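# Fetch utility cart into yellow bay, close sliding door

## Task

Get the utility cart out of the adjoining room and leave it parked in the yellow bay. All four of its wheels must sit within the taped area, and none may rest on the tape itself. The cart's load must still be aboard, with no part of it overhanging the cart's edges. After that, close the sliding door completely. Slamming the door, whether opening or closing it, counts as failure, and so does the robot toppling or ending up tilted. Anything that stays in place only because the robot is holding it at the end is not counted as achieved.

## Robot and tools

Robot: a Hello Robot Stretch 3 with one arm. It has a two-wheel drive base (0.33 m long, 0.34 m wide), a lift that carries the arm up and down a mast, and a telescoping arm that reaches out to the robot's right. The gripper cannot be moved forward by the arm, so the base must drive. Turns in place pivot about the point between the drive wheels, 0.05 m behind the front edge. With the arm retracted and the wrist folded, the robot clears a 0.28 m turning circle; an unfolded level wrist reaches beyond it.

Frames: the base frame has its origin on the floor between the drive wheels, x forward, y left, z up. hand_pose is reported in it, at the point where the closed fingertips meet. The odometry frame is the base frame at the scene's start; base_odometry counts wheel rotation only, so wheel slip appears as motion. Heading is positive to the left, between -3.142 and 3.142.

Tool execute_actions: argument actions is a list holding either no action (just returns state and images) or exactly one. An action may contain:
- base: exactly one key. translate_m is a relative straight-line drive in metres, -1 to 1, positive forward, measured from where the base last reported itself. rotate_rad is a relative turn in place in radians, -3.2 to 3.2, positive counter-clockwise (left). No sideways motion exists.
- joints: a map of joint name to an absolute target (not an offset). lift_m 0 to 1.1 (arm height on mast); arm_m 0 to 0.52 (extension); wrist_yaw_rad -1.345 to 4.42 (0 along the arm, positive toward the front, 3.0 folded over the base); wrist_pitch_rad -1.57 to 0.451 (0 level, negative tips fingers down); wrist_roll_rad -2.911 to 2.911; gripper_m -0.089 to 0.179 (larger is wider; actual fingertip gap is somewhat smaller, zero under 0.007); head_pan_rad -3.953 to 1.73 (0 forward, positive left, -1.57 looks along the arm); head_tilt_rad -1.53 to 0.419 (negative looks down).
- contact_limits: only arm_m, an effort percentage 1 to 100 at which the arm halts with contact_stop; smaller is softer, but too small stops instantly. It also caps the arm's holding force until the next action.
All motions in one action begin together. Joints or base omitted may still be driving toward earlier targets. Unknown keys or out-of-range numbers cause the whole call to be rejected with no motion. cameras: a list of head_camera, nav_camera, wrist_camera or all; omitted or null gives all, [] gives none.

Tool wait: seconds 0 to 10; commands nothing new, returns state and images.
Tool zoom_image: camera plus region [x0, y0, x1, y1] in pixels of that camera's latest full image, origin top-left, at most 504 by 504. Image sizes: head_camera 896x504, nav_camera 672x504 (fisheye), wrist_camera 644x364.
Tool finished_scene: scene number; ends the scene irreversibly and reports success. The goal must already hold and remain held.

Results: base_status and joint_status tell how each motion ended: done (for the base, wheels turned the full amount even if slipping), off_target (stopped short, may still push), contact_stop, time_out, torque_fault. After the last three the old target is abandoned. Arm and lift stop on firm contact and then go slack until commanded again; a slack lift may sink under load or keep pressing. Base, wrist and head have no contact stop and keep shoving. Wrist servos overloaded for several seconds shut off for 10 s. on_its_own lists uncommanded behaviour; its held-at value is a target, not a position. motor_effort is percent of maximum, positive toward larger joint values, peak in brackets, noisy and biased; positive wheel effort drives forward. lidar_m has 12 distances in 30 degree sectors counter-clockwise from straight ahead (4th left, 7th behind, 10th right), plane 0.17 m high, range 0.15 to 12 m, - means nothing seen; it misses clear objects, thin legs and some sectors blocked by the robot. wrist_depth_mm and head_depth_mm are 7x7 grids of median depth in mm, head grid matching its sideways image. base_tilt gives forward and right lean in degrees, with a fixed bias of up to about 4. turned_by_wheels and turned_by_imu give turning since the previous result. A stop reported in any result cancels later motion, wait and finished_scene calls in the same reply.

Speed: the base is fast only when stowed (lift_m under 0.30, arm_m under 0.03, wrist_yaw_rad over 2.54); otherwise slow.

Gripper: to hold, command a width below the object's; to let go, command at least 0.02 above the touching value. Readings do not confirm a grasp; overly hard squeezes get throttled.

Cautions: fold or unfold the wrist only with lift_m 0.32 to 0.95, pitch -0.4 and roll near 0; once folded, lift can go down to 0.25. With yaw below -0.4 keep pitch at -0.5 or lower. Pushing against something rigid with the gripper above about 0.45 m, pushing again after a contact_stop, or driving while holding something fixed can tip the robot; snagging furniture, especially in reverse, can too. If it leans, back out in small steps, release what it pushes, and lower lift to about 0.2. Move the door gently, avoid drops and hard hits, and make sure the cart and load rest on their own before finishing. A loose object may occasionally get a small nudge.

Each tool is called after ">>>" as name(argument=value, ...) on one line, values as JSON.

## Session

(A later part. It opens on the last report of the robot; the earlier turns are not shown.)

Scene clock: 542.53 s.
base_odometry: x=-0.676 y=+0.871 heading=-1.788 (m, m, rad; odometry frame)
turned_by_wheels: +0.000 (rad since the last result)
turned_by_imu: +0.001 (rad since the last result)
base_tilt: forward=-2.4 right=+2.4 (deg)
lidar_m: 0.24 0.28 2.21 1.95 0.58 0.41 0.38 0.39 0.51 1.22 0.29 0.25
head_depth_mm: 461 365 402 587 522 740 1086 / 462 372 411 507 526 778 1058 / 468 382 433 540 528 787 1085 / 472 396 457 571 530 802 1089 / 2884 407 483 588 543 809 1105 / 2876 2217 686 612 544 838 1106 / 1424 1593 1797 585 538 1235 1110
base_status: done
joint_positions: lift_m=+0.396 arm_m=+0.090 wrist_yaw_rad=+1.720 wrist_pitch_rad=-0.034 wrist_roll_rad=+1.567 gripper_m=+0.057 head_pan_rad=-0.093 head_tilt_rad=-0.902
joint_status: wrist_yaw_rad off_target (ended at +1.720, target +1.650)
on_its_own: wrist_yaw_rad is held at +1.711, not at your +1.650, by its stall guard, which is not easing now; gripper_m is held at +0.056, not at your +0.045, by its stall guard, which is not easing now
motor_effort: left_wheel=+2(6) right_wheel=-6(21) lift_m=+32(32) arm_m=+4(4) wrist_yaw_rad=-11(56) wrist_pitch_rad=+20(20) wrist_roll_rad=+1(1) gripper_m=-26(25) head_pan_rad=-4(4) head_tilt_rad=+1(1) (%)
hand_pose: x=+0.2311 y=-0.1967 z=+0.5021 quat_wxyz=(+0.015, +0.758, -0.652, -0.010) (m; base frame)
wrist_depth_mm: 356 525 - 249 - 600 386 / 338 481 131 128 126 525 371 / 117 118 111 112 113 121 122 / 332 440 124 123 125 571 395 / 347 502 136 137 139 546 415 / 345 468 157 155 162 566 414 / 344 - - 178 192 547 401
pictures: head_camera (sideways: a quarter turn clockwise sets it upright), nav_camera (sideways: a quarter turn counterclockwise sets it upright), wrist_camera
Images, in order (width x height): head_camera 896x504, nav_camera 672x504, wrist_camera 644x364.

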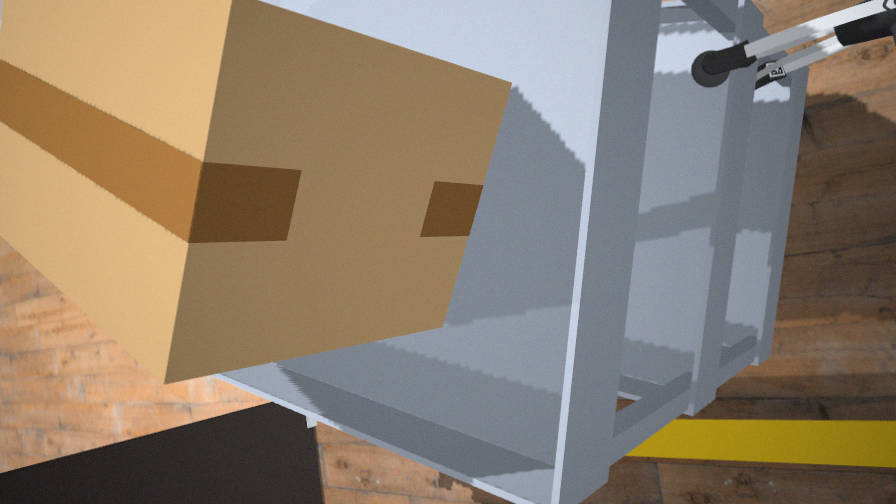

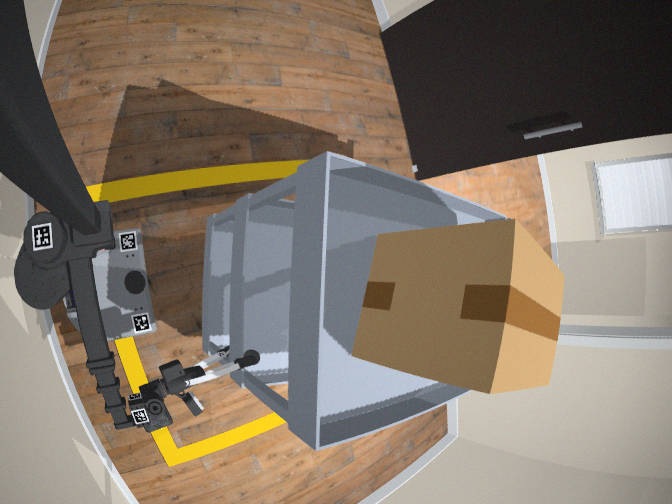

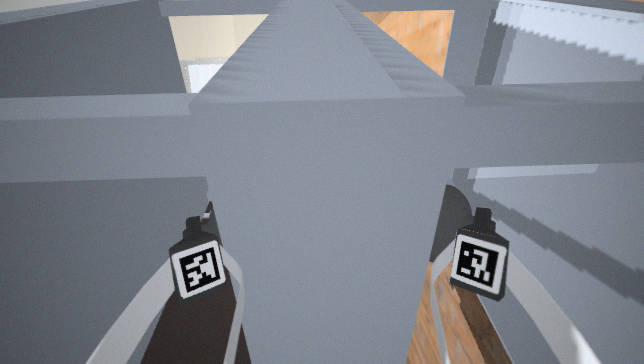

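>>> execute_actions(actions=[{"base":{"rotate_rad":-0.1},"joints":{"wrist_yaw_rad":1.69}}])

Scene clock: 560.20 s.
base_odometry: x=-0.676 y=+0.871 heading=-1.888 (m, m, rad; odometry frame)
turned_by_wheels: -0.100 (rad since the last result)
turned_by_imu: -0.098 (rad since the last result)
base_tilt: forward=-2.3 right=+2.4 (deg)
lidar_m: 0.22 0.24 1.97 2.13 0.66 0.42 0.38 0.39 0.47 0.95 0.29 0.23
head_depth_mm: 480 376 653 601 523 739 1090 / 464 367 390 487 526 771 1060 / 468 369 403 504 529 775 1068 / 471 372 418 526 529 778 1075 / 478 386 433 552 533 777 1080 / 2879 390 477 604 534 747 1107 / 2872 2271 1741 580 527 1193 1110
base_status: done
joint_positions: lift_m=+0.396 arm_m=+0.090 wrist_yaw_rad=+1.727 wrist_pitch_rad=-0.034 wrist_roll_rad=+1.568 gripper_m=+0.057 head_pan_rad=-0.093 head_tilt_rad=-0.902
joint_status: wrist_yaw_rad off_target (ended at +1.727, target +1.690)
on_its_own: gripper_m is held at +0.056, not at your +0.045, by its stall guard, which is not easing now; wrist_yaw_rad is at rest, and its effort (-47) is outside its rest range (-12 to +12)
motor_effort: left_wheel=+4(12) right_wheel=-4(25) lift_m=+31(32) arm_m=+5(5) wrist_yaw_rad=-47(68) wrist_pitch_rad=+20(21) wrist_roll_rad=+0(1) gripper_m=-26(25) head_pan_rad=-5(4) head_tilt_rad=+1(1) (%)
hand_pose: x=+0.2308 y=-0.1948 z=+0.5021 quat_wxyz=(+0.014, +0.760, -0.650, -0.010) (m; base frame)
wrist_depth_mm: - - - - - 742 529 / 347 518 185 147 144 561 372 / 123 124 117 118 119 127 128 / 331 439 128 128 129 572 392 / 348 498 137 138 140 545 415 / 347 460 153 151 156 596 417 / 343 581 - 167 174 558 401
pictures: head_camera (sideways: a quarter turn clockwise sets it upright), nav_camera (sideways: a quarter turn counterclockwise sets it upright), wrist_camera
Images, in order (width x height): head_camera 896x504, nav_camera 672x504, wrist_camera 644x364.

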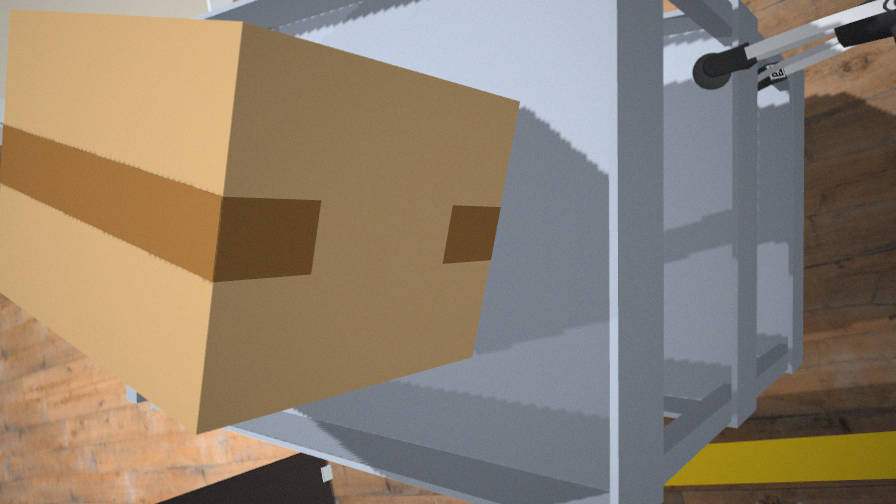

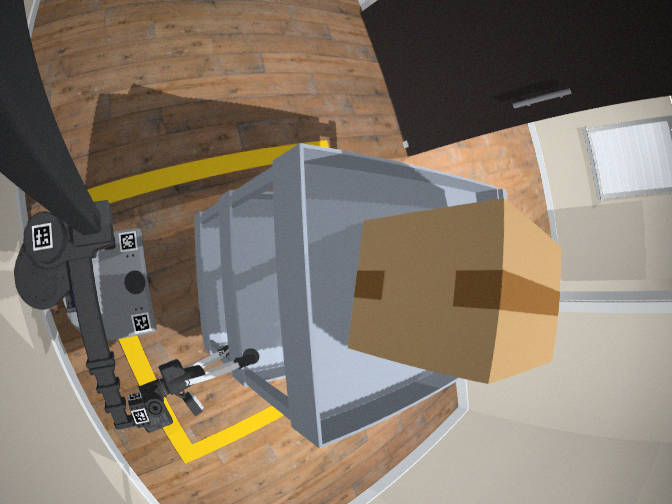

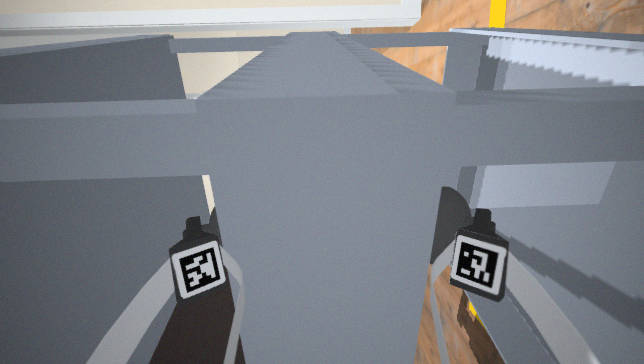

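>>> execute_actions(actions=[{"joints":{"gripper_m":0.17,"wrist_yaw_rad":1.727}}], cameras=[])

>>> execute_actions(actions=[{"base":{"translate_m":-0.07},"joints":{"head_tilt_rad":-1.15,"head_pan_rad":0.0}}])

Scene clock: 567.10 s.
base_odometry: x=-0.676 y=+0.871 heading=-1.888 (m, m, rad; odometry frame)
turned_by_wheels: +0.000 (rad since the last result)
turned_by_imu: +0.000 (rad since the last result)
base_tilt: forward=-2.4 right=+2.3 (deg)
lidar_m: 0.22 0.24 1.96 2.13 0.66 0.42 0.38 0.39 0.48 0.95 0.29 0.23
head_depth_mm: 478 388 667 599 524 709 1092 / 465 368 388 485 525 770 1061 / 468 369 402 503 528 772 1071 / 472 374 416 524 531 777 1068 / 476 385 432 550 532 777 1071 / 2883 390 472 603 534 752 1104 / 2883 2273 1739 580 527 1194 1112
base_status: not commanded
joint_positions: lift_m=+0.396 arm_m=+0.090 wrist_yaw_rad=+1.729 wrist_pitch_rad=-0.022 wrist_roll_rad=+1.573 gripper_m=+0.170 head_pan_rad=-0.093 head_tilt_rad=-0.902
joint_status: all done
motor_effort: left_wheel=+2(3) right_wheel=-3(8) lift_m=+32(32) arm_m=+4(3) wrist_yaw_rad=-3(15) wrist_pitch_rad=+13(21) wrist_roll_rad=-1(1) gripper_m=+0(98) head_pan_rad=-5(4) head_tilt_rad=+1(1) (%)
hand_pose: x=+0.2311 y=-0.1943 z=+0.5051 quat_wxyz=(+0.008, +0.761, -0.649, -0.008) (m; base frame)
wrist_depth_mm: - - - - - 762 535 / 348 501 - 159 155 578 393 / 124 123 117 116 117 124 125 / 221 130 127 126 126 545 400 / 341 574 140 136 138 729 402 / 321 592 680 150 153 633 388 / 355 475 - 165 170 580 447
pictures: none
No camera images: the call's "cameras" was empty. Leave "cameras" out to get every camera's image.

Scene clock: 569.10 s.
base_odometry: x=-0.654 y=+0.937 heading=-1.888 (m, m, rad; odometry frame)
turned_by_wheels: +0.000 (rad since the last result)
turned_by_imu: +0.000 (rad since the last result)
base_tilt: forward=-2.3 right=+2.3 (deg)
lidar_m: 0.29 0.31 2.05 2.12 0.54 0.35 0.32 0.32 0.39 0.78 1.66 0.30
head_depth_mm: 381 592 561 811 1231 - 1073 / 395 481 556 839 1128 1169 1091 / 410 504 566 843 1140 1182 - / 426 528 569 847 1141 1182 - / 443 586 571 863 1231 1195 - / 685 624 574 778 1274 1182 1123 / 1613 1662 547 1369 1284 1191 1105
base_status: done
joint_positions: lift_m=+0.396 arm_m=+0.090 wrist_yaw_rad=+1.729 wrist_pitch_rad=-0.022 wrist_roll_rad=+1.573 gripper_m=+0.170 head_pan_rad=-0.007 head_tilt_rad=-1.136
joint_status: all done
motor_effort: left_wheel=+1(2) right_wheel=-2(6) lift_m=+31(32) arm_m=+4(3) wrist_yaw_rad=-2(2) wrist_pitch_rad=+13(14) wrist_roll_rad=-2(1) gripper_m=+1(1) head_pan_rad=+5(19) head_tilt_rad=-8(32) (%)
hand_pose: x=+0.2311 y=-0.1944 z=+0.5052 quat_wxyz=(+0.008, +0.761, -0.649, -0.008) (m; base frame)
wrist_depth_mm: - - - - - 762 542 / 350 468 - 201 232 535 207 / 190 192 191 189 193 198 379 / 341 493 871 204 885 631 419 / 339 568 901 221 895 743 404 / 323 584 - 242 - 638 387 / 353 479 - 267 - 567 449
pictures: head_camera (sideways: a quarter turn clockwise sets it upright), nav_camera (sideways: a quarter turn counterclockwise sets it upright), wrist_camera
Images, in order (width x height): head_camera 896x504, nav_camera 672x504, wrist_camera 644x364.

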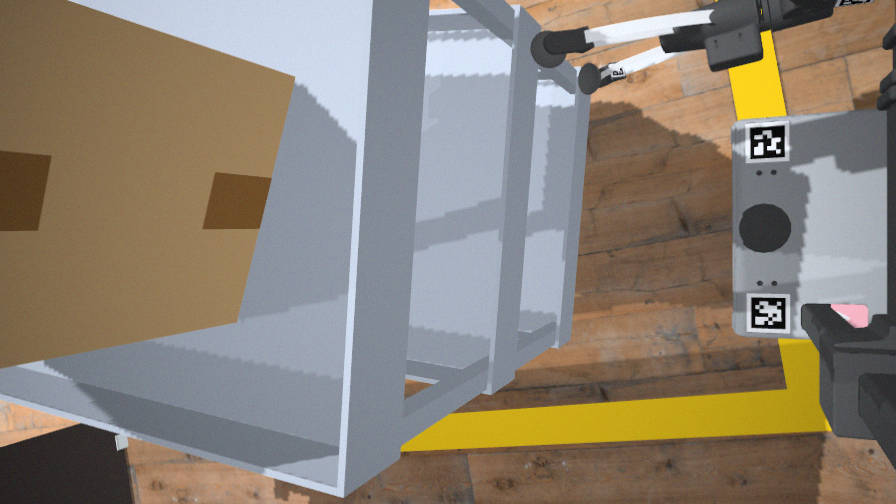

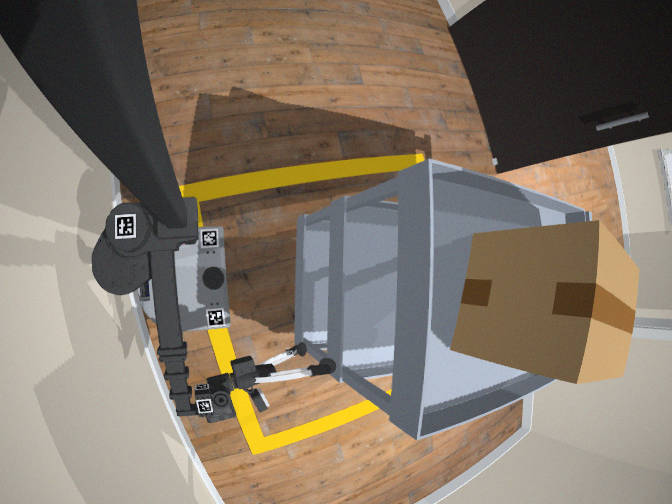

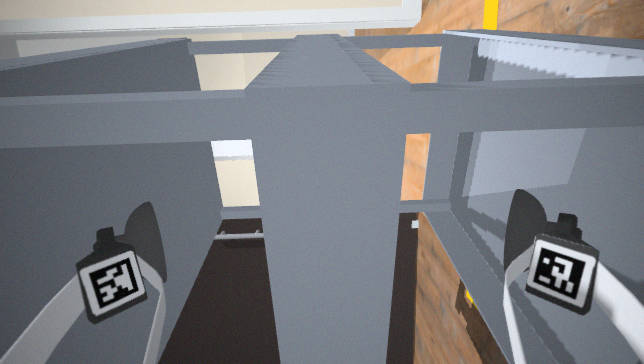

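>>> execute_actions(actions=[{"joints":{"gripper_m":0.0,"wrist_roll_rad":0,"wrist_pitch_rad":-0.4,"arm_m":0.0,"head_tilt_rad":-0.6,"head_pan_rad":0.8}}], cameras=[])

>>> execute_actions(actions=[{"joints":{"wrist_yaw_rad":3.0}}], cameras=["nav_camera"])

Scene clock: 626.00 s.
base_odometry: x=-0.654 y=+0.937 heading=-1.888 (m, m, rad; odometry frame)
turned_by_wheels: +0.000 (rad since the last result)
turned_by_imu: +0.001 (rad since the last result)
base_tilt: forward=-2.4 right=+2.4 (deg)
lidar_m: 0.29 0.31 2.05 2.12 0.54 0.35 0.31 0.32 0.39 0.77 1.66 0.30
head_depth_mm: 1411 1544 1710 1878 1687 546 483 / 1513 1652 1862 1999 1691 518 675 / 1622 1792 1983 2092 1717 1409 1198 / 1757 1969 2206 2195 1713 1416 1207 / 1918 2194 2478 2185 1726 1429 1209 / 2082 2376 2630 2194 1751 1427 1216 / 2130 2296 2458 2220 1746 1424 1220
base_status: not commanded
joint_positions: lift_m=+0.396 arm_m=+0.002 wrist_yaw_rad=+1.729 wrist_pitch_rad=-0.413 wrist_roll_rad=+0.004 gripper_m=+0.000 head_pan_rad=+0.793 head_tilt_rad=-0.606
joint_status: all done
joint sent to its limit — the command would take arm_m past its lower limit, so that joint was sent only as far as its limit.
motor_effort: left_wheel=+2(2) right_wheel=-2(1) lift_m=+31(32) arm_m=-3(3) wrist_yaw_rad=-2(3) wrist_pitch_rad=+8(13) wrist_roll_rad=-2(2) gripper_m=-4(97) head_pan_rad=+4(49) head_tilt_rad=+4(42) (%)
hand_pose: x=+0.2008 y=-0.1118 z=+0.4101 quat_wxyz=(+0.559, +0.621, -0.340, +0.431) (m; base frame)
wrist_depth_mm: 232 217 202 188 177 166 157 / 305 - - 854 195 183 170 / 339 - 795 775 758 996 934 / 879 862 604 621 605 253 793 / 763 483 523 - 508 270 681 / 637 596 405 367 421 442 588 / 558 547 536 509 369 510 512
pictures: none
No camera images: the call's "cameras" was empty. Leave "cameras" out to get every camera's image.

Scene clock: 627.63 s.
base_odometry: x=-0.654 y=+0.937 heading=-1.888 (m, m, rad; odometry frame)
turned_by_wheels: +0.000 (rad since the last result)
turned_by_imu: +0.000 (rad since the last result)
base_tilt: forward=-2.3 right=+2.4 (deg)
lidar_m: 0.29 0.31 2.06 2.12 0.54 0.35 0.31 0.32 0.39 0.78 1.66 0.30
head_depth_mm: 1415 1544 1697 1892 1694 545 484 / 1503 1673 1843 2010 1700 519 676 / 1609 1771 1986 2093 1713 1415 1202 / 1761 1957 2195 2154 1707 1406 1201 / 1922 2177 2460 2162 1719 1420 1211 / 2098 2355 2630 2197 1730 1417 1212 / 2128 2302 2454 2199 1721 1434 1213
base_status: not commanded
joint_positions: lift_m=+0.396 arm_m=+0.002 wrist_yaw_rad=+2.998 wrist_pitch_rad=-0.413 wrist_roll_rad=+0.003 gripper_m=+0.000 head_pan_rad=+0.793 head_tilt_rad=-0.606
joint_status: all done
motor_effort: left_wheel=+1(2) right_wheel=-2(2) lift_m=+32(32) arm_m=-3(3) wrist_yaw_rad=+3(1) wrist_pitch_rad=+8(9) wrist_roll_rad=-2(2) gripper_m=-3(2) head_pan_rad=+5(5) head_tilt_rad=+4(4) (%)
hand_pose: x=+0.0110 y=+0.0756 z=+0.4101 quat_wxyz=(+0.195, +0.702, +0.095, +0.679) (m; base frame)
wrist_depth_mm: 623 - - - - - - / 620 - - - - - - / 583 807 - - - - - / 546 801 895 870 854 838 769 / 514 716 738 - 704 700 389 / 484 633 - 602 595 596 390 / 448 551 - 563 529 520 356
pictures: nav_camera (sideways: a quarter turn counterclockwise sets it upright)
Images, in order (width x height): nav_camera 672x504.

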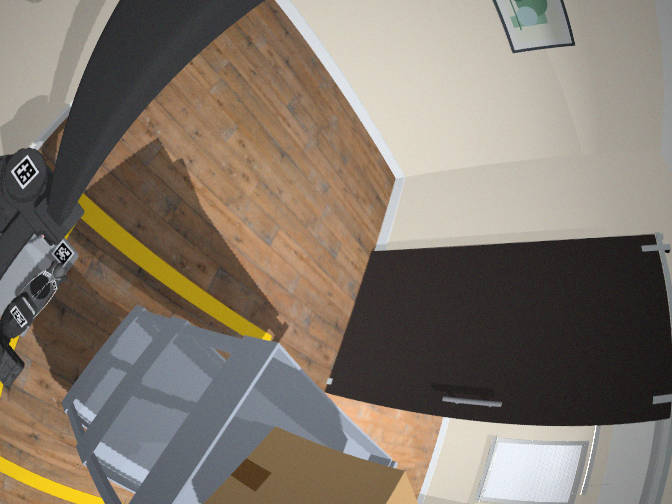

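>>> execute_actions(actions=[{"base":{"translate_m":0.02},"joints":{"lift_m":0.27}}], cameras=[])

>>> execute_actions(actions=[{"base":{"rotate_rad":1.6},"joints":{"head_pan_rad":-0.6,"head_tilt_rad":-0.7}}])

Scene clock: 636.07 s.
base_odometry: x=-0.660 y=+0.918 heading=-1.888 (m, m, rad; odometry frame)
turned_by_wheels: +0.000 (rad since the last result)
turned_by_imu: +0.001 (rad since the last result)
base_tilt: forward=-2.4 right=+2.4 (deg)
lidar_m: 0.27 0.29 2.03 2.12 0.57 0.37 0.33 0.34 0.42 0.82 0.35 0.28
head_depth_mm: 1412 1527 1690 1868 1685 546 450 / 1495 1628 1813 2010 1717 507 608 / 1595 1754 1974 2086 1700 1414 1200 / 1733 1955 2187 2181 1708 1418 1210 / 1907 2134 2442 2185 1723 1432 1207 / 2062 2348 2611 2186 1735 1426 1217 / 2122 2282 2481 2199 1736 1431 1217
base_status: done
joint_positions: lift_m=+0.271 arm_m=+0.002 wrist_yaw_rad=+2.998 wrist_pitch_rad=-0.415 wrist_roll_rad=+0.003 gripper_m=+0.000 head_pan_rad=+0.793 head_tilt_rad=-0.606
joint_status: all done
motor_effort: left_wheel=+1(5) right_wheel=-2(4) lift_m=+7(28) arm_m=-3(3) wrist_yaw_rad=+2(3) wrist_pitch_rad=+9(9) wrist_roll_rad=-1(2) gripper_m=-2(4) head_pan_rad=+5(4) head_tilt_rad=+3(4) (%)
hand_pose: x=+0.0109 y=+0.0754 z=+0.2842 quat_wxyz=(+0.195, +0.701, +0.096, +0.679) (m; base frame)
wrist_depth_mm: 670 - - - - - - / 657 - - - - - - / 617 807 855 834 818 795 742 / 569 686 664 668 650 632 320 / 520 566 561 - 535 531 323 / 474 512 - - 456 453 423 / - - - - 405 400 392
pictures: none
No camera images: the call's "cameras" was empty. Leave "cameras" out to get every camera's image.

Scene clock: 638.40 s.
base_odometry: x=-0.660 y=+0.918 heading=-0.288 (m, m, rad; odometry frame)
turned_by_wheels: +1.600 (rad since the last result)
turned_by_imu: +1.599 (rad since the last result)
base_tilt: forward=-2.4 right=+2.3 (deg)
lidar_m: 2.13 0.56 0.36 0.33 0.34 0.42 0.86 0.35 0.28 0.27 0.29 2.05
head_depth_mm: 1590 1738 1924 1896 1573 511 707 / 1754 1917 2125 1918 1584 1332 1135 / 1960 2196 2370 1945 1578 1338 1155 / 2212 2462 2507 1952 1592 1342 1165 / 2203 2432 2515 1962 1596 1343 1162 / 2023 2234 2391 1964 1603 1355 1169 / 1892 2065 2274 1992 1597 1358 1168
base_status: done
joint_positions: lift_m=+0.271 arm_m=+0.002 wrist_yaw_rad=+2.998 wrist_pitch_rad=-0.415 wrist_roll_rad=+0.003 gripper_m=+0.000 head_pan_rad=-0.593 head_tilt_rad=-0.691
joint_status: all done
motor_effort: left_wheel=-1(6) right_wheel=+1(7) lift_m=+8(7) arm_m=-2(3) wrist_yaw_rad=+2(2) wrist_pitch_rad=+9(9) wrist_roll_rad=-2(2) gripper_m=-3(3) head_pan_rad=-4(49) head_tilt_rad=-5(19) (%)
hand_pose: x=+0.0108 y=+0.0754 z=+0.2842 quat_wxyz=(+0.195, +0.701, +0.096, +0.679) (m; base frame)
wrist_depth_mm: 294 - 336 363 391 425 473 / 318 - 367 397 434 483 533 / 344 364 406 438 488 541 606 / 376 402 455 487 532 589 627 / 416 436 492 - 531 536 522 / 440 467 - - 454 450 447 / - - - - 406 397 391
pictures: head_camera (sideways: a quarter turn clockwise sets it upright), nav_camera (sideways: a quarter turn counterclockwise sets it upright), wrist_camera
Images, in order (width x height): head_camera 896x504, nav_camera 672x504, wrist_camera 644x364.

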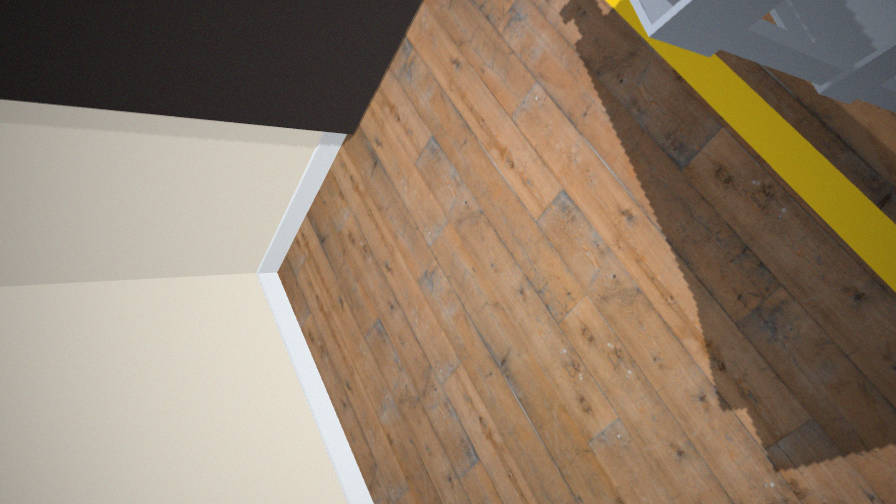

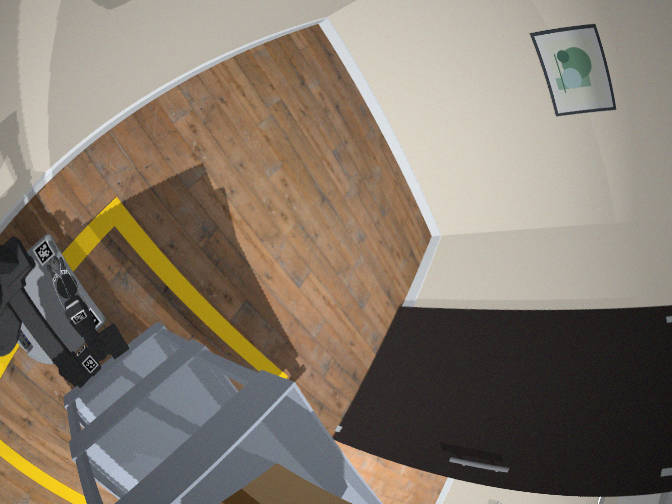

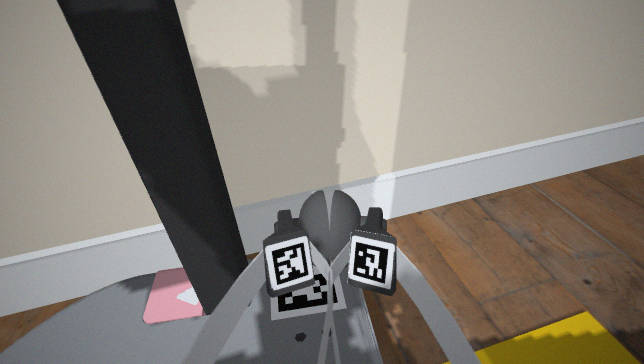

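>>> execute_actions(actions=[{"base":{"translate_m":0.62}}], cameras=[])

>>> execute_actions(actions=[{"base":{"rotate_rad":-1.5},"joints":{"head_pan_rad":-0.9,"head_tilt_rad":-0.75}}])

Scene clock: 644.83 s.
base_odometry: x=-0.065 y=+0.742 heading=-0.288 (m, m, rad; odometry frame)
turned_by_wheels: +0.000 (rad since the last result)
turned_by_imu: +0.000 (rad since the last result)
base_tilt: forward=-2.4 right=+2.4 (deg)
lidar_m: 1.51 0.71 0.46 0.42 0.43 0.53 1.08 0.53 0.64 1.55 1.57 1.65
head_depth_mm: 1562 1703 1880 1919 1564 1330 1150 / 1688 1878 2086 1934 1587 1338 1155 / 1803 2023 2250 1919 1591 1338 1160 / 1690 1878 2130 1944 1593 1342 1163 / 1561 1721 1938 1951 1600 1350 1169 / 1449 1581 1760 1906 1600 1348 1167 / 1341 1469 1640 1793 1610 1360 1168
base_status: done
joint_positions: lift_m=+0.271 arm_m=+0.002 wrist_yaw_rad=+2.999 wrist_pitch_rad=-0.415 wrist_roll_rad=+0.003 gripper_m=+0.000 head_pan_rad=-0.593 head_tilt_rad=-0.692
joint_status: not commanded
motor_effort: left_wheel=-1(5) right_wheel=+1(7) lift_m=+7(7) arm_m=-3(3) wrist_yaw_rad=+1(2) wrist_pitch_rad=+9(9) wrist_roll_rad=-2(2) gripper_m=-2(3) head_pan_rad=-4(4) head_tilt_rad=-4(5) (%)
hand_pose: x=+0.0107 y=+0.0755 z=+0.2842 quat_wxyz=(+0.195, +0.701, +0.096, +0.679) (m; base frame)
wrist_depth_mm: 362 - 417 447 488 533 586 / 396 - 456 490 538 594 661 / 426 451 503 543 603 658 727 / 465 496 550 583 628 635 620 / 501 521 565 - 538 527 522 / 488 508 - - 455 453 447 / - - - - 399 396 391
pictures: none
No camera images: the call's "cameras" was empty. Leave "cameras" out to get every camera's image.

Scene clock: 646.93 s.
base_odometry: x=-0.065 y=+0.742 heading=-1.788 (m, m, rad; odometry frame)
turned_by_wheels: -1.500 (rad since the last result)
turned_by_imu: -1.499 (rad since the last result)
base_tilt: forward=-2.4 right=+2.3 (deg)
lidar_m: 1.55 1.59 1.60 1.51 0.64 0.44 0.42 0.43 0.57 0.78 0.53 0.72
head_depth_mm: 1898 745 848 1096 1280 1297 1133 / 799 702 804 774 1020 1247 1138 / 811 678 790 708 915 1181 1139 / 820 800 862 1109 1225 1278 1140 / 2005 1081 930 1218 1429 1307 1150 / 1815 1817 1111 1744 1534 1320 1151 / 1797 3059 2343 1866 1556 1325 1159
base_status: done
joint_positions: lift_m=+0.271 arm_m=+0.002 wrist_yaw_rad=+2.999 wrist_pitch_rad=-0.415 wrist_roll_rad=+0.003 gripper_m=+0.000 head_pan_rad=-0.893 head_tilt_rad=-0.741
joint_status: all done
motor_effort: left_wheel=+1(9) right_wheel=-2(6) lift_m=+8(8) arm_m=-2(2) wrist_yaw_rad=+2(2) wrist_pitch_rad=+9(9) wrist_roll_rad=-1(2) gripper_m=-3(3) head_pan_rad=-3(32) head_tilt_rad=-5(12) (%)
hand_pose: x=+0.0107 y=+0.0755 z=+0.2842 quat_wxyz=(+0.195, +0.701, +0.096, +0.679) (m; base frame)
wrist_depth_mm: 693 - - - - - - / 685 - - - - - - / 649 831 861 836 802 794 773 / 612 685 665 670 648 639 624 / 554 563 560 - 542 529 521 / 487 505 - - 449 453 447 / - - - - 402 399 392
pictures: head_camera (sideways: a quarter turn clockwise sets it upright), nav_camera (sideways: a quarter turn counterclockwise sets it upright), wrist_camera
Images, in order (width x height): head_camera 896x504, nav_camera 672x504, wrist_camera 644x364.

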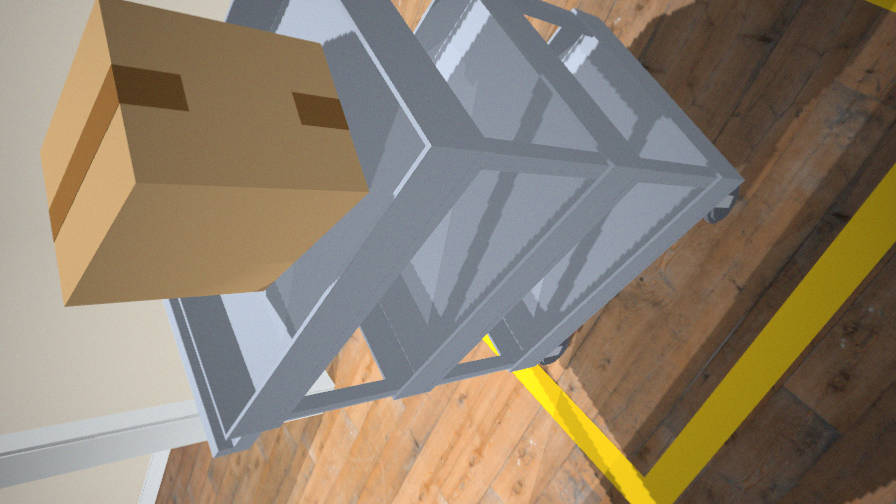

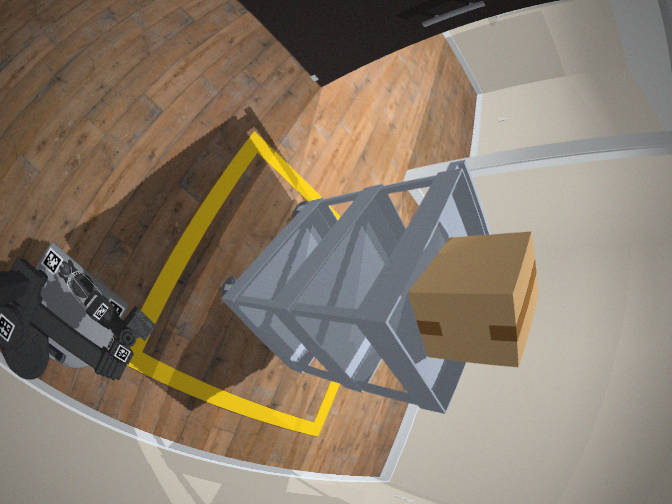

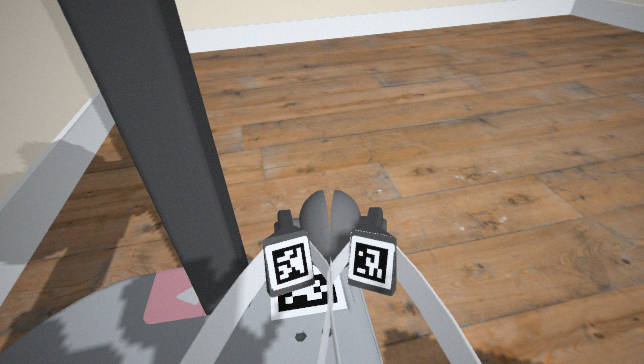

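>>> execute_actions(actions=[{"base":{"translate_m":1.0}}], cameras=[])

>>> execute_actions(actions=[{"base":{"translate_m":0.19},"joints":{"head_pan_rad":-1.5,"head_tilt_rad":-0.7}}])

Scene clock: 664.40 s.
base_odometry: x=-0.280 y=-0.234 heading=-1.787 (m, m, rad; odometry frame)
turned_by_wheels: +0.000 (rad since the last result)
turned_by_imu: -0.001 (rad since the last result)
base_tilt: forward=-2.4 right=+2.3 (deg)
lidar_m: 0.55 0.57 0.74 1.57 1.61 1.50 1.42 0.71 0.59 0.59 1.39 0.58
head_depth_mm: 1415 1737 2116 1809 1507 1283 1135 / 1174 1369 1663 1798 1515 1299 1133 / 2122 2345 1638 1778 1520 1304 1137 / 2332 2657 2307 1851 1520 1313 1143 / 2511 2790 2352 1847 1539 1316 1153 / 2723 2997 2338 1869 1542 1130 1154 / 2937 3151 2380 754 820 932 1078
base_status: done
joint_positions: lift_m=+0.271 arm_m=+0.002 wrist_yaw_rad=+2.999 wrist_pitch_rad=-0.415 wrist_roll_rad=+0.003 gripper_m=+0.000 head_pan_rad=-0.893 head_tilt_rad=-0.741
joint_status: not commanded
motor_effort: left_wheel=+2(7) right_wheel=-2(5) lift_m=+8(8) arm_m=-3(2) wrist_yaw_rad=+1(1) wrist_pitch_rad=+9(9) wrist_roll_rad=-1(2) gripper_m=-4(3) head_pan_rad=-5(4) head_tilt_rad=-5(5) (%)
hand_pose: x=+0.0107 y=+0.0755 z=+0.2842 quat_wxyz=(+0.195, +0.701, +0.096, +0.679) (m; base frame)
wrist_depth_mm: - - - - - 737 539 / - - - - - 763 549 / 907 867 850 823 810 758 568 / 703 687 674 672 648 635 581 / 574 566 563 - 542 526 518 / 488 508 - - 453 454 449 / - - - - 405 399 393
pictures: none
No camera images: the call's "cameras" was empty. Leave "cameras" out to get every camera's image.

Scene clock: 666.83 s.
base_odometry: x=-0.321 y=-0.420 heading=-1.787 (m, m, rad; odometry frame)
turned_by_wheels: +0.000 (rad since the last result)
turned_by_imu: +0.000 (rad since the last result)
base_tilt: forward=-2.4 right=+2.4 (deg)
lidar_m: 0.36 0.37 0.49 1.33 1.61 1.70 1.60 0.76 0.66 2.15 1.31 0.38
head_depth_mm: 1831 2096 2269 1890 1556 1293 1151 / 1840 2067 2278 1903 1573 1328 1156 / 1852 2078 2286 1906 1568 1321 1154 / 1845 2088 2291 1917 1570 1340 1155 / 1865 2113 2293 1940 1577 1330 1168 / 1574 1559 1570 1664 1580 1343 1165 / 1100 1200 1380 1884 1589 1343 1173
base_status: done
joint_positions: lift_m=+0.271 arm_m=+0.002 wrist_yaw_rad=+2.999 wrist_pitch_rad=-0.415 wrist_roll_rad=+0.003 gripper_m=+0.000 head_pan_rad=-1.493 head_tilt_rad=-0.705
joint_status: all done
motor_effort: left_wheel=+2(6) right_wheel=-2(5) lift_m=+8(8) arm_m=-3(3) wrist_yaw_rad=+1(1) wrist_pitch_rad=+9(9) wrist_roll_rad=-1(1) gripper_m=-2(3) head_pan_rad=-4(44) head_tilt_rad=+3(8) (%)
hand_pose: x=+0.0107 y=+0.0755 z=+0.2842 quat_wxyz=(+0.195, +0.701, +0.096, +0.679) (m; base frame)
wrist_depth_mm: - - - - 761 487 356 / - - - - 804 507 364 / 887 851 849 828 772 520 374 / 708 688 659 669 637 544 388 / 574 567 562 - 536 514 396 / 488 505 - - 451 453 410 / - - - - 402 398 384
pictures: head_camera (sideways: a quarter turn clockwise sets it upright), nav_camera (sideways: a quarter turn counterclockwise sets it upright), wrist_camera
Images, in order (width x height): head_camera 896x504, nav_camera 672x504, wrist_camera 644x364.

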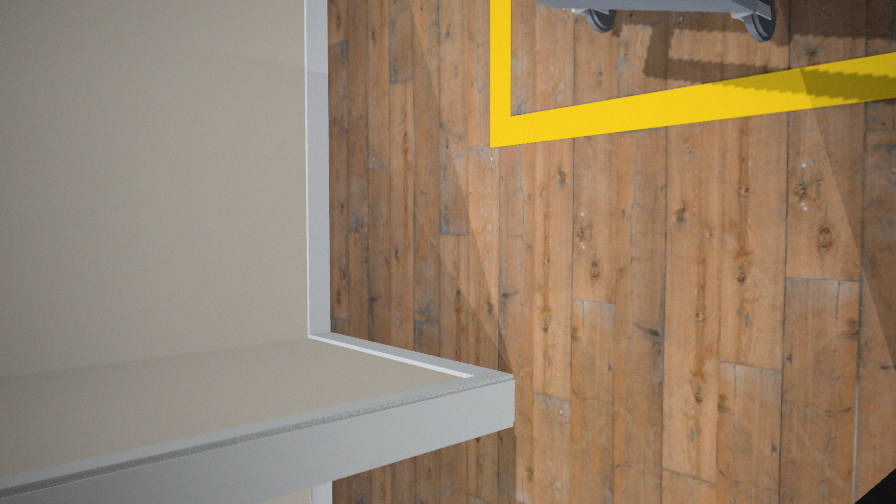

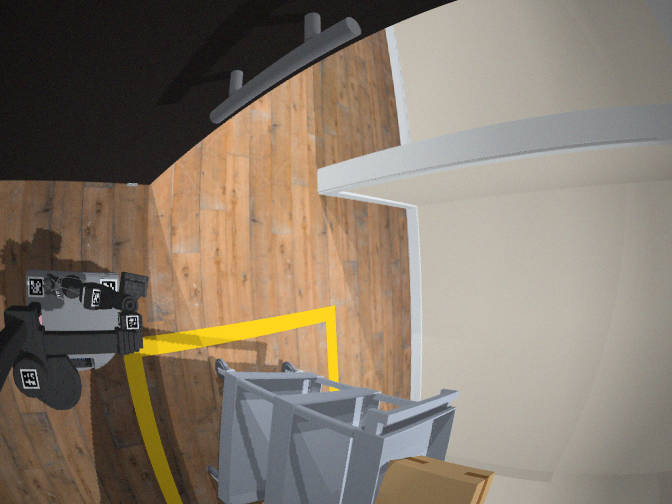

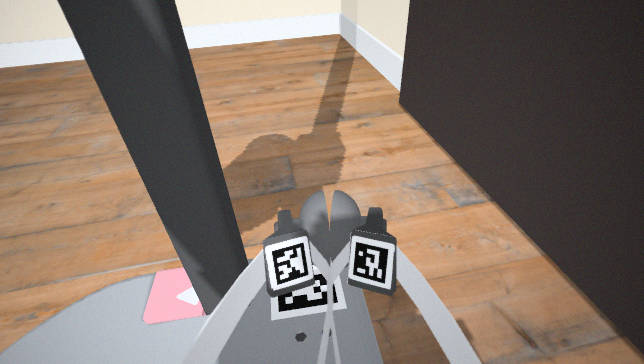

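>>> zoom_image(camera="head_camera", region=[480, 0, 896, 200])

Region (480, 0, 896, 200) of head_camera's 896x504 image, scaled by 1.212, with more detail than that image has; it fills the top 242 rows of this view, and the rest is white.

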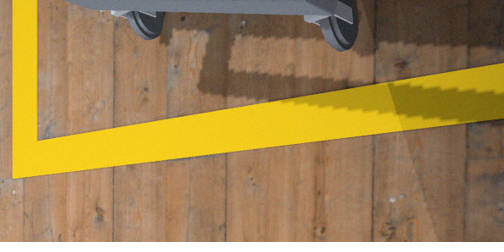

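>>> execute_actions(actions=[{"base":{"rotate_rad":1.555},"joints":{"head_pan_rad":-1.0,"head_tilt_rad":-0.4}}], cameras=[])

>>> execute_actions(actions=[{"base":{"translate_m":-0.58}}])

Scene clock: 687.57 s.
base_odometry: x=-0.321 y=-0.420 heading=-0.232 (m, m, rad; odometry frame)
turned_by_wheels: +1.555 (rad since the last result)
turned_by_imu: +1.555 (rad since the last result)
base_tilt: forward=-2.4 right=+2.4 (deg)
lidar_m: 1.23 1.61 1.71 1.61 0.77 0.66 2.18 1.31 0.39 0.37 0.37 0.48
head_depth_mm: - 288 309 332 361 393 431 / 285 303 325 352 383 420 466 / 297 319 344 373 409 451 505 / 312 337 365 399 439 489 550 / 329 356 388 426 473 532 605 / 348 378 415 459 513 582 674 / 370 404 445 497 562 643 760
base_status: done
joint_positions: lift_m=+0.271 arm_m=+0.002 wrist_yaw_rad=+2.999 wrist_pitch_rad=-0.415 wrist_roll_rad=+0.003 gripper_m=+0.000 head_pan_rad=-1.007 head_tilt_rad=-0.408
joint_status: all done
motor_effort: left_wheel=-2(7) right_wheel=+1(8) lift_m=+8(8) arm_m=-3(3) wrist_yaw_rad=+1(1) wrist_pitch_rad=+9(9) wrist_roll_rad=-1(2) gripper_m=-4(4) head_pan_rad=+5(41) head_tilt_rad=+5(35) (%)
hand_pose: x=+0.0107 y=+0.0755 z=+0.2842 quat_wxyz=(+0.195, +0.701, +0.096, +0.679) (m; base frame)
wrist_depth_mm: 850 - - - - - - / 765 - - - - - - / 850 855 845 828 815 794 773 / 701 685 671 656 647 636 616 / 578 560 564 - 536 530 528 / 485 509 - - 450 452 451 / - - - - 401 398 391
pictures: none
No camera images: the call's "cameras" was empty. Leave "cameras" out to get every camera's image.

Scene clock: 691.13 s.
base_odometry: x=-0.886 y=-0.286 heading=-0.233 (m, m, rad; odometry frame)
turned_by_wheels: +0.000 (rad since the last result)
turned_by_imu: +0.001 (rad since the last result)
base_tilt: forward=-2.4 right=+2.3 (deg)
lidar_m: 1.21 2.21 1.66 0.31 0.34 0.53 1.61 0.81 0.86 3.21 0.49 0.55
head_depth_mm: 2617 2819 3017 2974 2143 1643 1348 / 2771 2966 3144 3000 2138 1650 1349 / 2877 3136 3313 3100 2152 1665 1349 / 516 549 591 639 694 759 702 / 384 415 452 496 549 617 705 / 405 440 483 534 530 618 785 / 430 471 518 578 652 751 882
base_status: done
joint_positions: lift_m=+0.271 arm_m=+0.002 wrist_yaw_rad=+2.999 wrist_pitch_rad=-0.415 wrist_roll_rad=+0.003 gripper_m=+0.000 head_pan_rad=-1.007 head_tilt_rad=-0.408
joint_status: not commanded
motor_effort: left_wheel=-1(7) right_wheel=+1(4) lift_m=+8(8) arm_m=-2(3) wrist_yaw_rad=+1(1) wrist_pitch_rad=+9(9) wrist_roll_rad=-2(1) gripper_m=-2(4) head_pan_rad=+4(5) head_tilt_rad=+5(5) (%)
hand_pose: x=+0.0107 y=+0.0755 z=+0.2842 quat_wxyz=(+0.195, +0.701, +0.096, +0.679) (m; base frame)
wrist_depth_mm: - - 917 - - - - / 648 - 674 - - - - / 420 419 406 789 816 791 773 / 449 448 443 656 647 641 618 / 532 565 550 - 536 526 522 / 487 502 - - 449 455 445 / - - - - 402 398 392
pictures: head_camera (sideways: a quarter turn clockwise sets it upright), nav_camera (sideways: a quarter turn counterclockwise sets it upright), wrist_camera
Images, in order (width x height): head_camera 896x504, nav_camera 672x504, wrist_camera 644x364.

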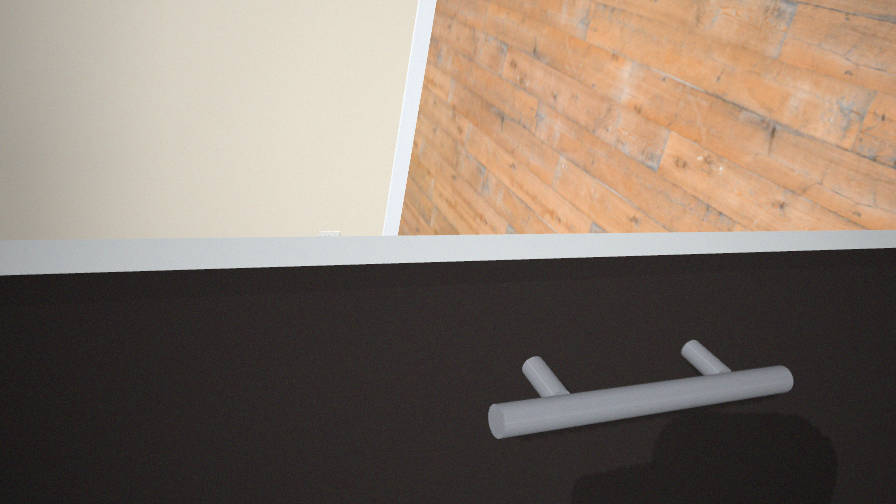

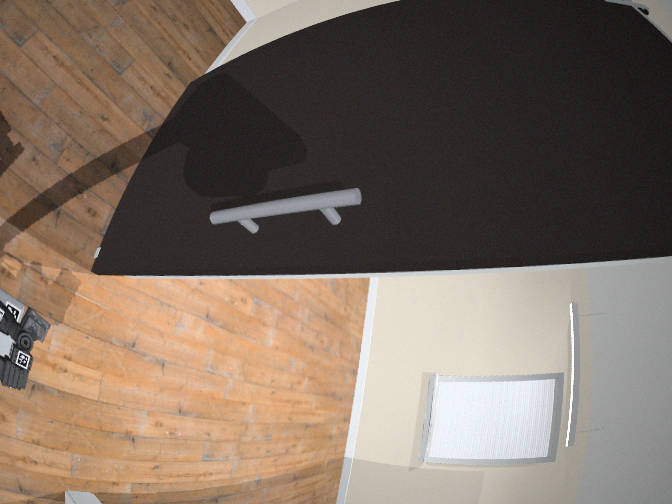

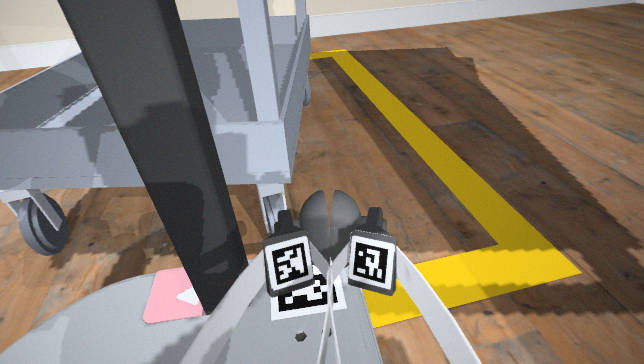

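>>> execute_actions(actions=[{"joints":{"lift_m":0.80}}], cameras=[])

>>> execute_actions(actions=[{"joints":{"wrist_yaw_rad":1.571,"gripper_m":0.05}}], cameras=[])

>>> execute_actions(actions=[{"joints":{"wrist_pitch_rad":0.0,"arm_m":0.13}}])

Scene clock: 702.03 s.
base_odometry: x=-0.886 y=-0.286 heading=-0.233 (m, m, rad; odometry frame)
turned_by_wheels: +0.000 (rad since the last result)
turned_by_imu: +0.001 (rad since the last result)
base_tilt: forward=-2.3 right=+2.3 (deg)
lidar_m: 1.22 2.20 1.66 0.31 0.34 0.53 1.61 0.81 0.86 3.21 0.49 0.54
head_depth_mm: 2641 2791 3028 3035 2149 1653 1343 / 2754 2942 3188 3010 2124 1655 1357 / 2869 3088 3378 3051 2136 1654 1347 / 515 550 590 639 693 758 703 / 384 415 451 497 550 619 705 / 405 441 483 532 529 617 783 / 430 470 519 578 653 750 884
base_status: not commanded
joint_positions: lift_m=+0.799 arm_m=+0.002 wrist_yaw_rad=+2.999 wrist_pitch_rad=-0.415 wrist_roll_rad=+0.003 gripper_m=+0.000 head_pan_rad=-1.007 head_tilt_rad=-0.408
joint_status: all done
motor_effort: left_wheel=-1(1) right_wheel=+1(1) lift_m=+33(35) arm_m=-3(2) wrist_yaw_rad=+2(1) wrist_pitch_rad=+9(9) wrist_roll_rad=-2(2) gripper_m=-3(2) head_pan_rad=+4(4) head_tilt_rad=+5(5) (%)
hand_pose: x=+0.0107 y=+0.0754 z=+0.8126 quat_wxyz=(+0.195, +0.701, +0.096, +0.679) (m; base frame)
wrist_depth_mm: 329 - 320 - - - - / 360 - 311 - - - - / - - 912 - - - - / - 755 739 - - - - / 548 638 657 - - - - / - 853 - - - - - / - 793 - 871 948 942 905
pictures: none
No camera images: the call's "cameras" was empty. Leave "cameras" out to get every camera's image.

Scene clock: 703.77 s.
base_odometry: x=-0.886 y=-0.286 heading=-0.233 (m, m, rad; odometry frame)
turned_by_wheels: +0.000 (rad since the last result)
turned_by_imu: +0.000 (rad since the last result)
base_tilt: forward=-2.3 right=+2.4 (deg)
lidar_m: 1.21 2.20 1.66 0.31 0.34 0.53 1.61 0.81 0.86 3.22 0.49 0.55
head_depth_mm: 2633 2824 3006 3013 2139 1650 1344 / 2744 2943 3196 3026 2143 1662 1356 / 2868 3105 3333 3062 2121 1657 1354 / 516 552 591 638 694 759 704 / 384 415 451 496 552 617 703 / 405 440 484 533 531 618 783 / 429 470 519 577 651 750 882
base_status: not commanded
joint_positions: lift_m=+0.799 arm_m=+0.002 wrist_yaw_rad=+1.573 wrist_pitch_rad=-0.415 wrist_roll_rad=+0.003 gripper_m=+0.050 head_pan_rad=-1.007 head_tilt_rad=-0.408
joint_status: all done
motor_effort: left_wheel=-1(1) right_wheel=+1(1) lift_m=+33(33) arm_m=-3(3) wrist_yaw_rad=-2(4) wrist_pitch_rad=+9(9) wrist_roll_rad=-1(1) gripper_m=+0(94) head_pan_rad=+4(4) head_tilt_rad=+5(5) (%)
hand_pose: x=+0.2034 y=-0.1466 z=+0.8126 quat_wxyz=(+0.592, +0.593, -0.386, +0.386) (m; base frame)
wrist_depth_mm: - - - - 711 403 272 / - - - - 748 411 276 / - - - - 771 425 290 / - - - - 784 428 295 / - - - - - 446 326 / - - - - 898 427 437 / 964 981 958 955 887 468 893
pictures: none
No camera images: the call's "cameras" was empty. Leave "cameras" out to get every camera's image.

Scene clock: 705.97 s.
base_odometry: x=-0.886 y=-0.286 heading=-0.233 (m, m, rad; odometry frame)
turned_by_wheels: +0.000 (rad since the last result)
turned_by_imu: +0.000 (rad since the last result)
base_tilt: forward=-2.3 right=+2.3 (deg)
lidar_m: 1.22 2.20 1.66 0.31 0.34 0.53 1.61 0.81 0.86 3.22 0.49 0.54
head_depth_mm: 2634 2799 3017 2993 2123 1654 1424 / 2760 2924 3195 3024 2155 1652 1428 / 2904 3115 3351 3026 2156 1664 1347 / 515 550 591 639 691 766 704 / 383 414 452 497 549 618 678 / 405 440 483 532 529 617 787 / 430 469 517 578 653 749 883
base_status: not commanded
joint_positions: lift_m=+0.799 arm_m=+0.130 wrist_yaw_rad=+1.572 wrist_pitch_rad=-0.022 wrist_roll_rad=+0.003 gripper_m=+0.050 head_pan_rad=-1.007 head_tilt_rad=-0.408
joint_status: all done
motor_effort: left_wheel=-1(1) right_wheel=+1(1) lift_m=+33(33) arm_m=+5(6) wrist_yaw_rad=-1(3) wrist_pitch_rad=+14(16) wrist_roll_rad=-1(1) gripper_m=+0(0) head_pan_rad=+5(4) head_tilt_rad=+4(5) (%)
hand_pose: x=+0.2343 y=-0.2744 z=+0.9082 quat_wxyz=(+0.505, +0.506, -0.494, +0.494) (m; base frame)
wrist_depth_mm: - - - - 266 205 248 / - - - - 303 209 260 / - - - - 309 217 270 / - - - - 315 227 282 / - - - - - 236 298 / - - - - 366 246 314 / - - - - 418 279 330
pictures: head_camera (sideways: a quarter turn clockwise sets it upright), nav_camera (sideways: a quarter turn counterclockwise sets it upright), wrist_camera
Images, in order (width x height): head_camera 896x504, nav_camera 672x504, wrist_camera 644x364.

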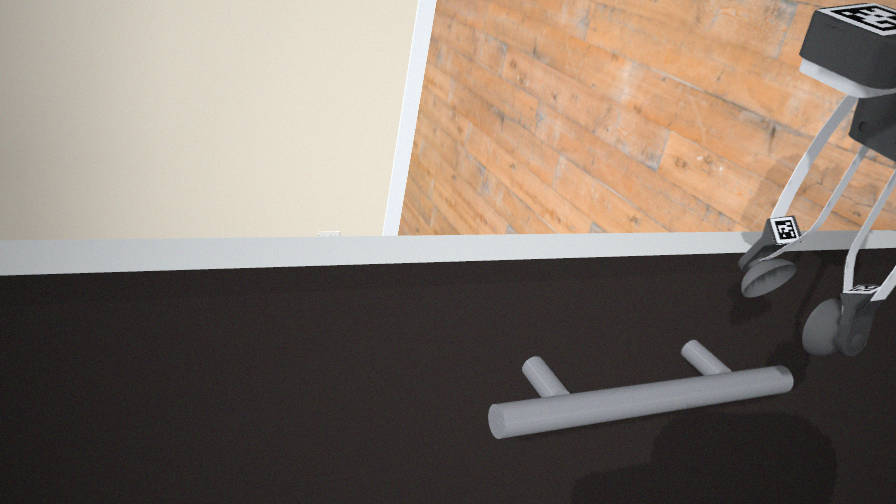

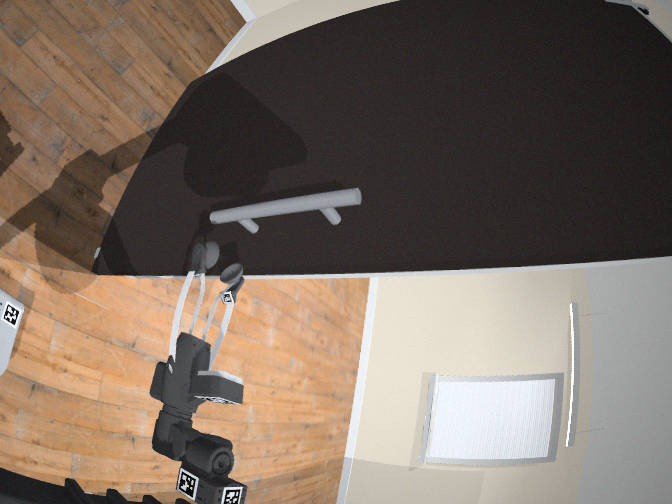

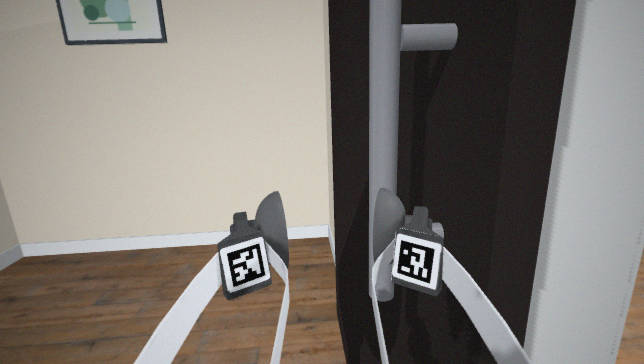

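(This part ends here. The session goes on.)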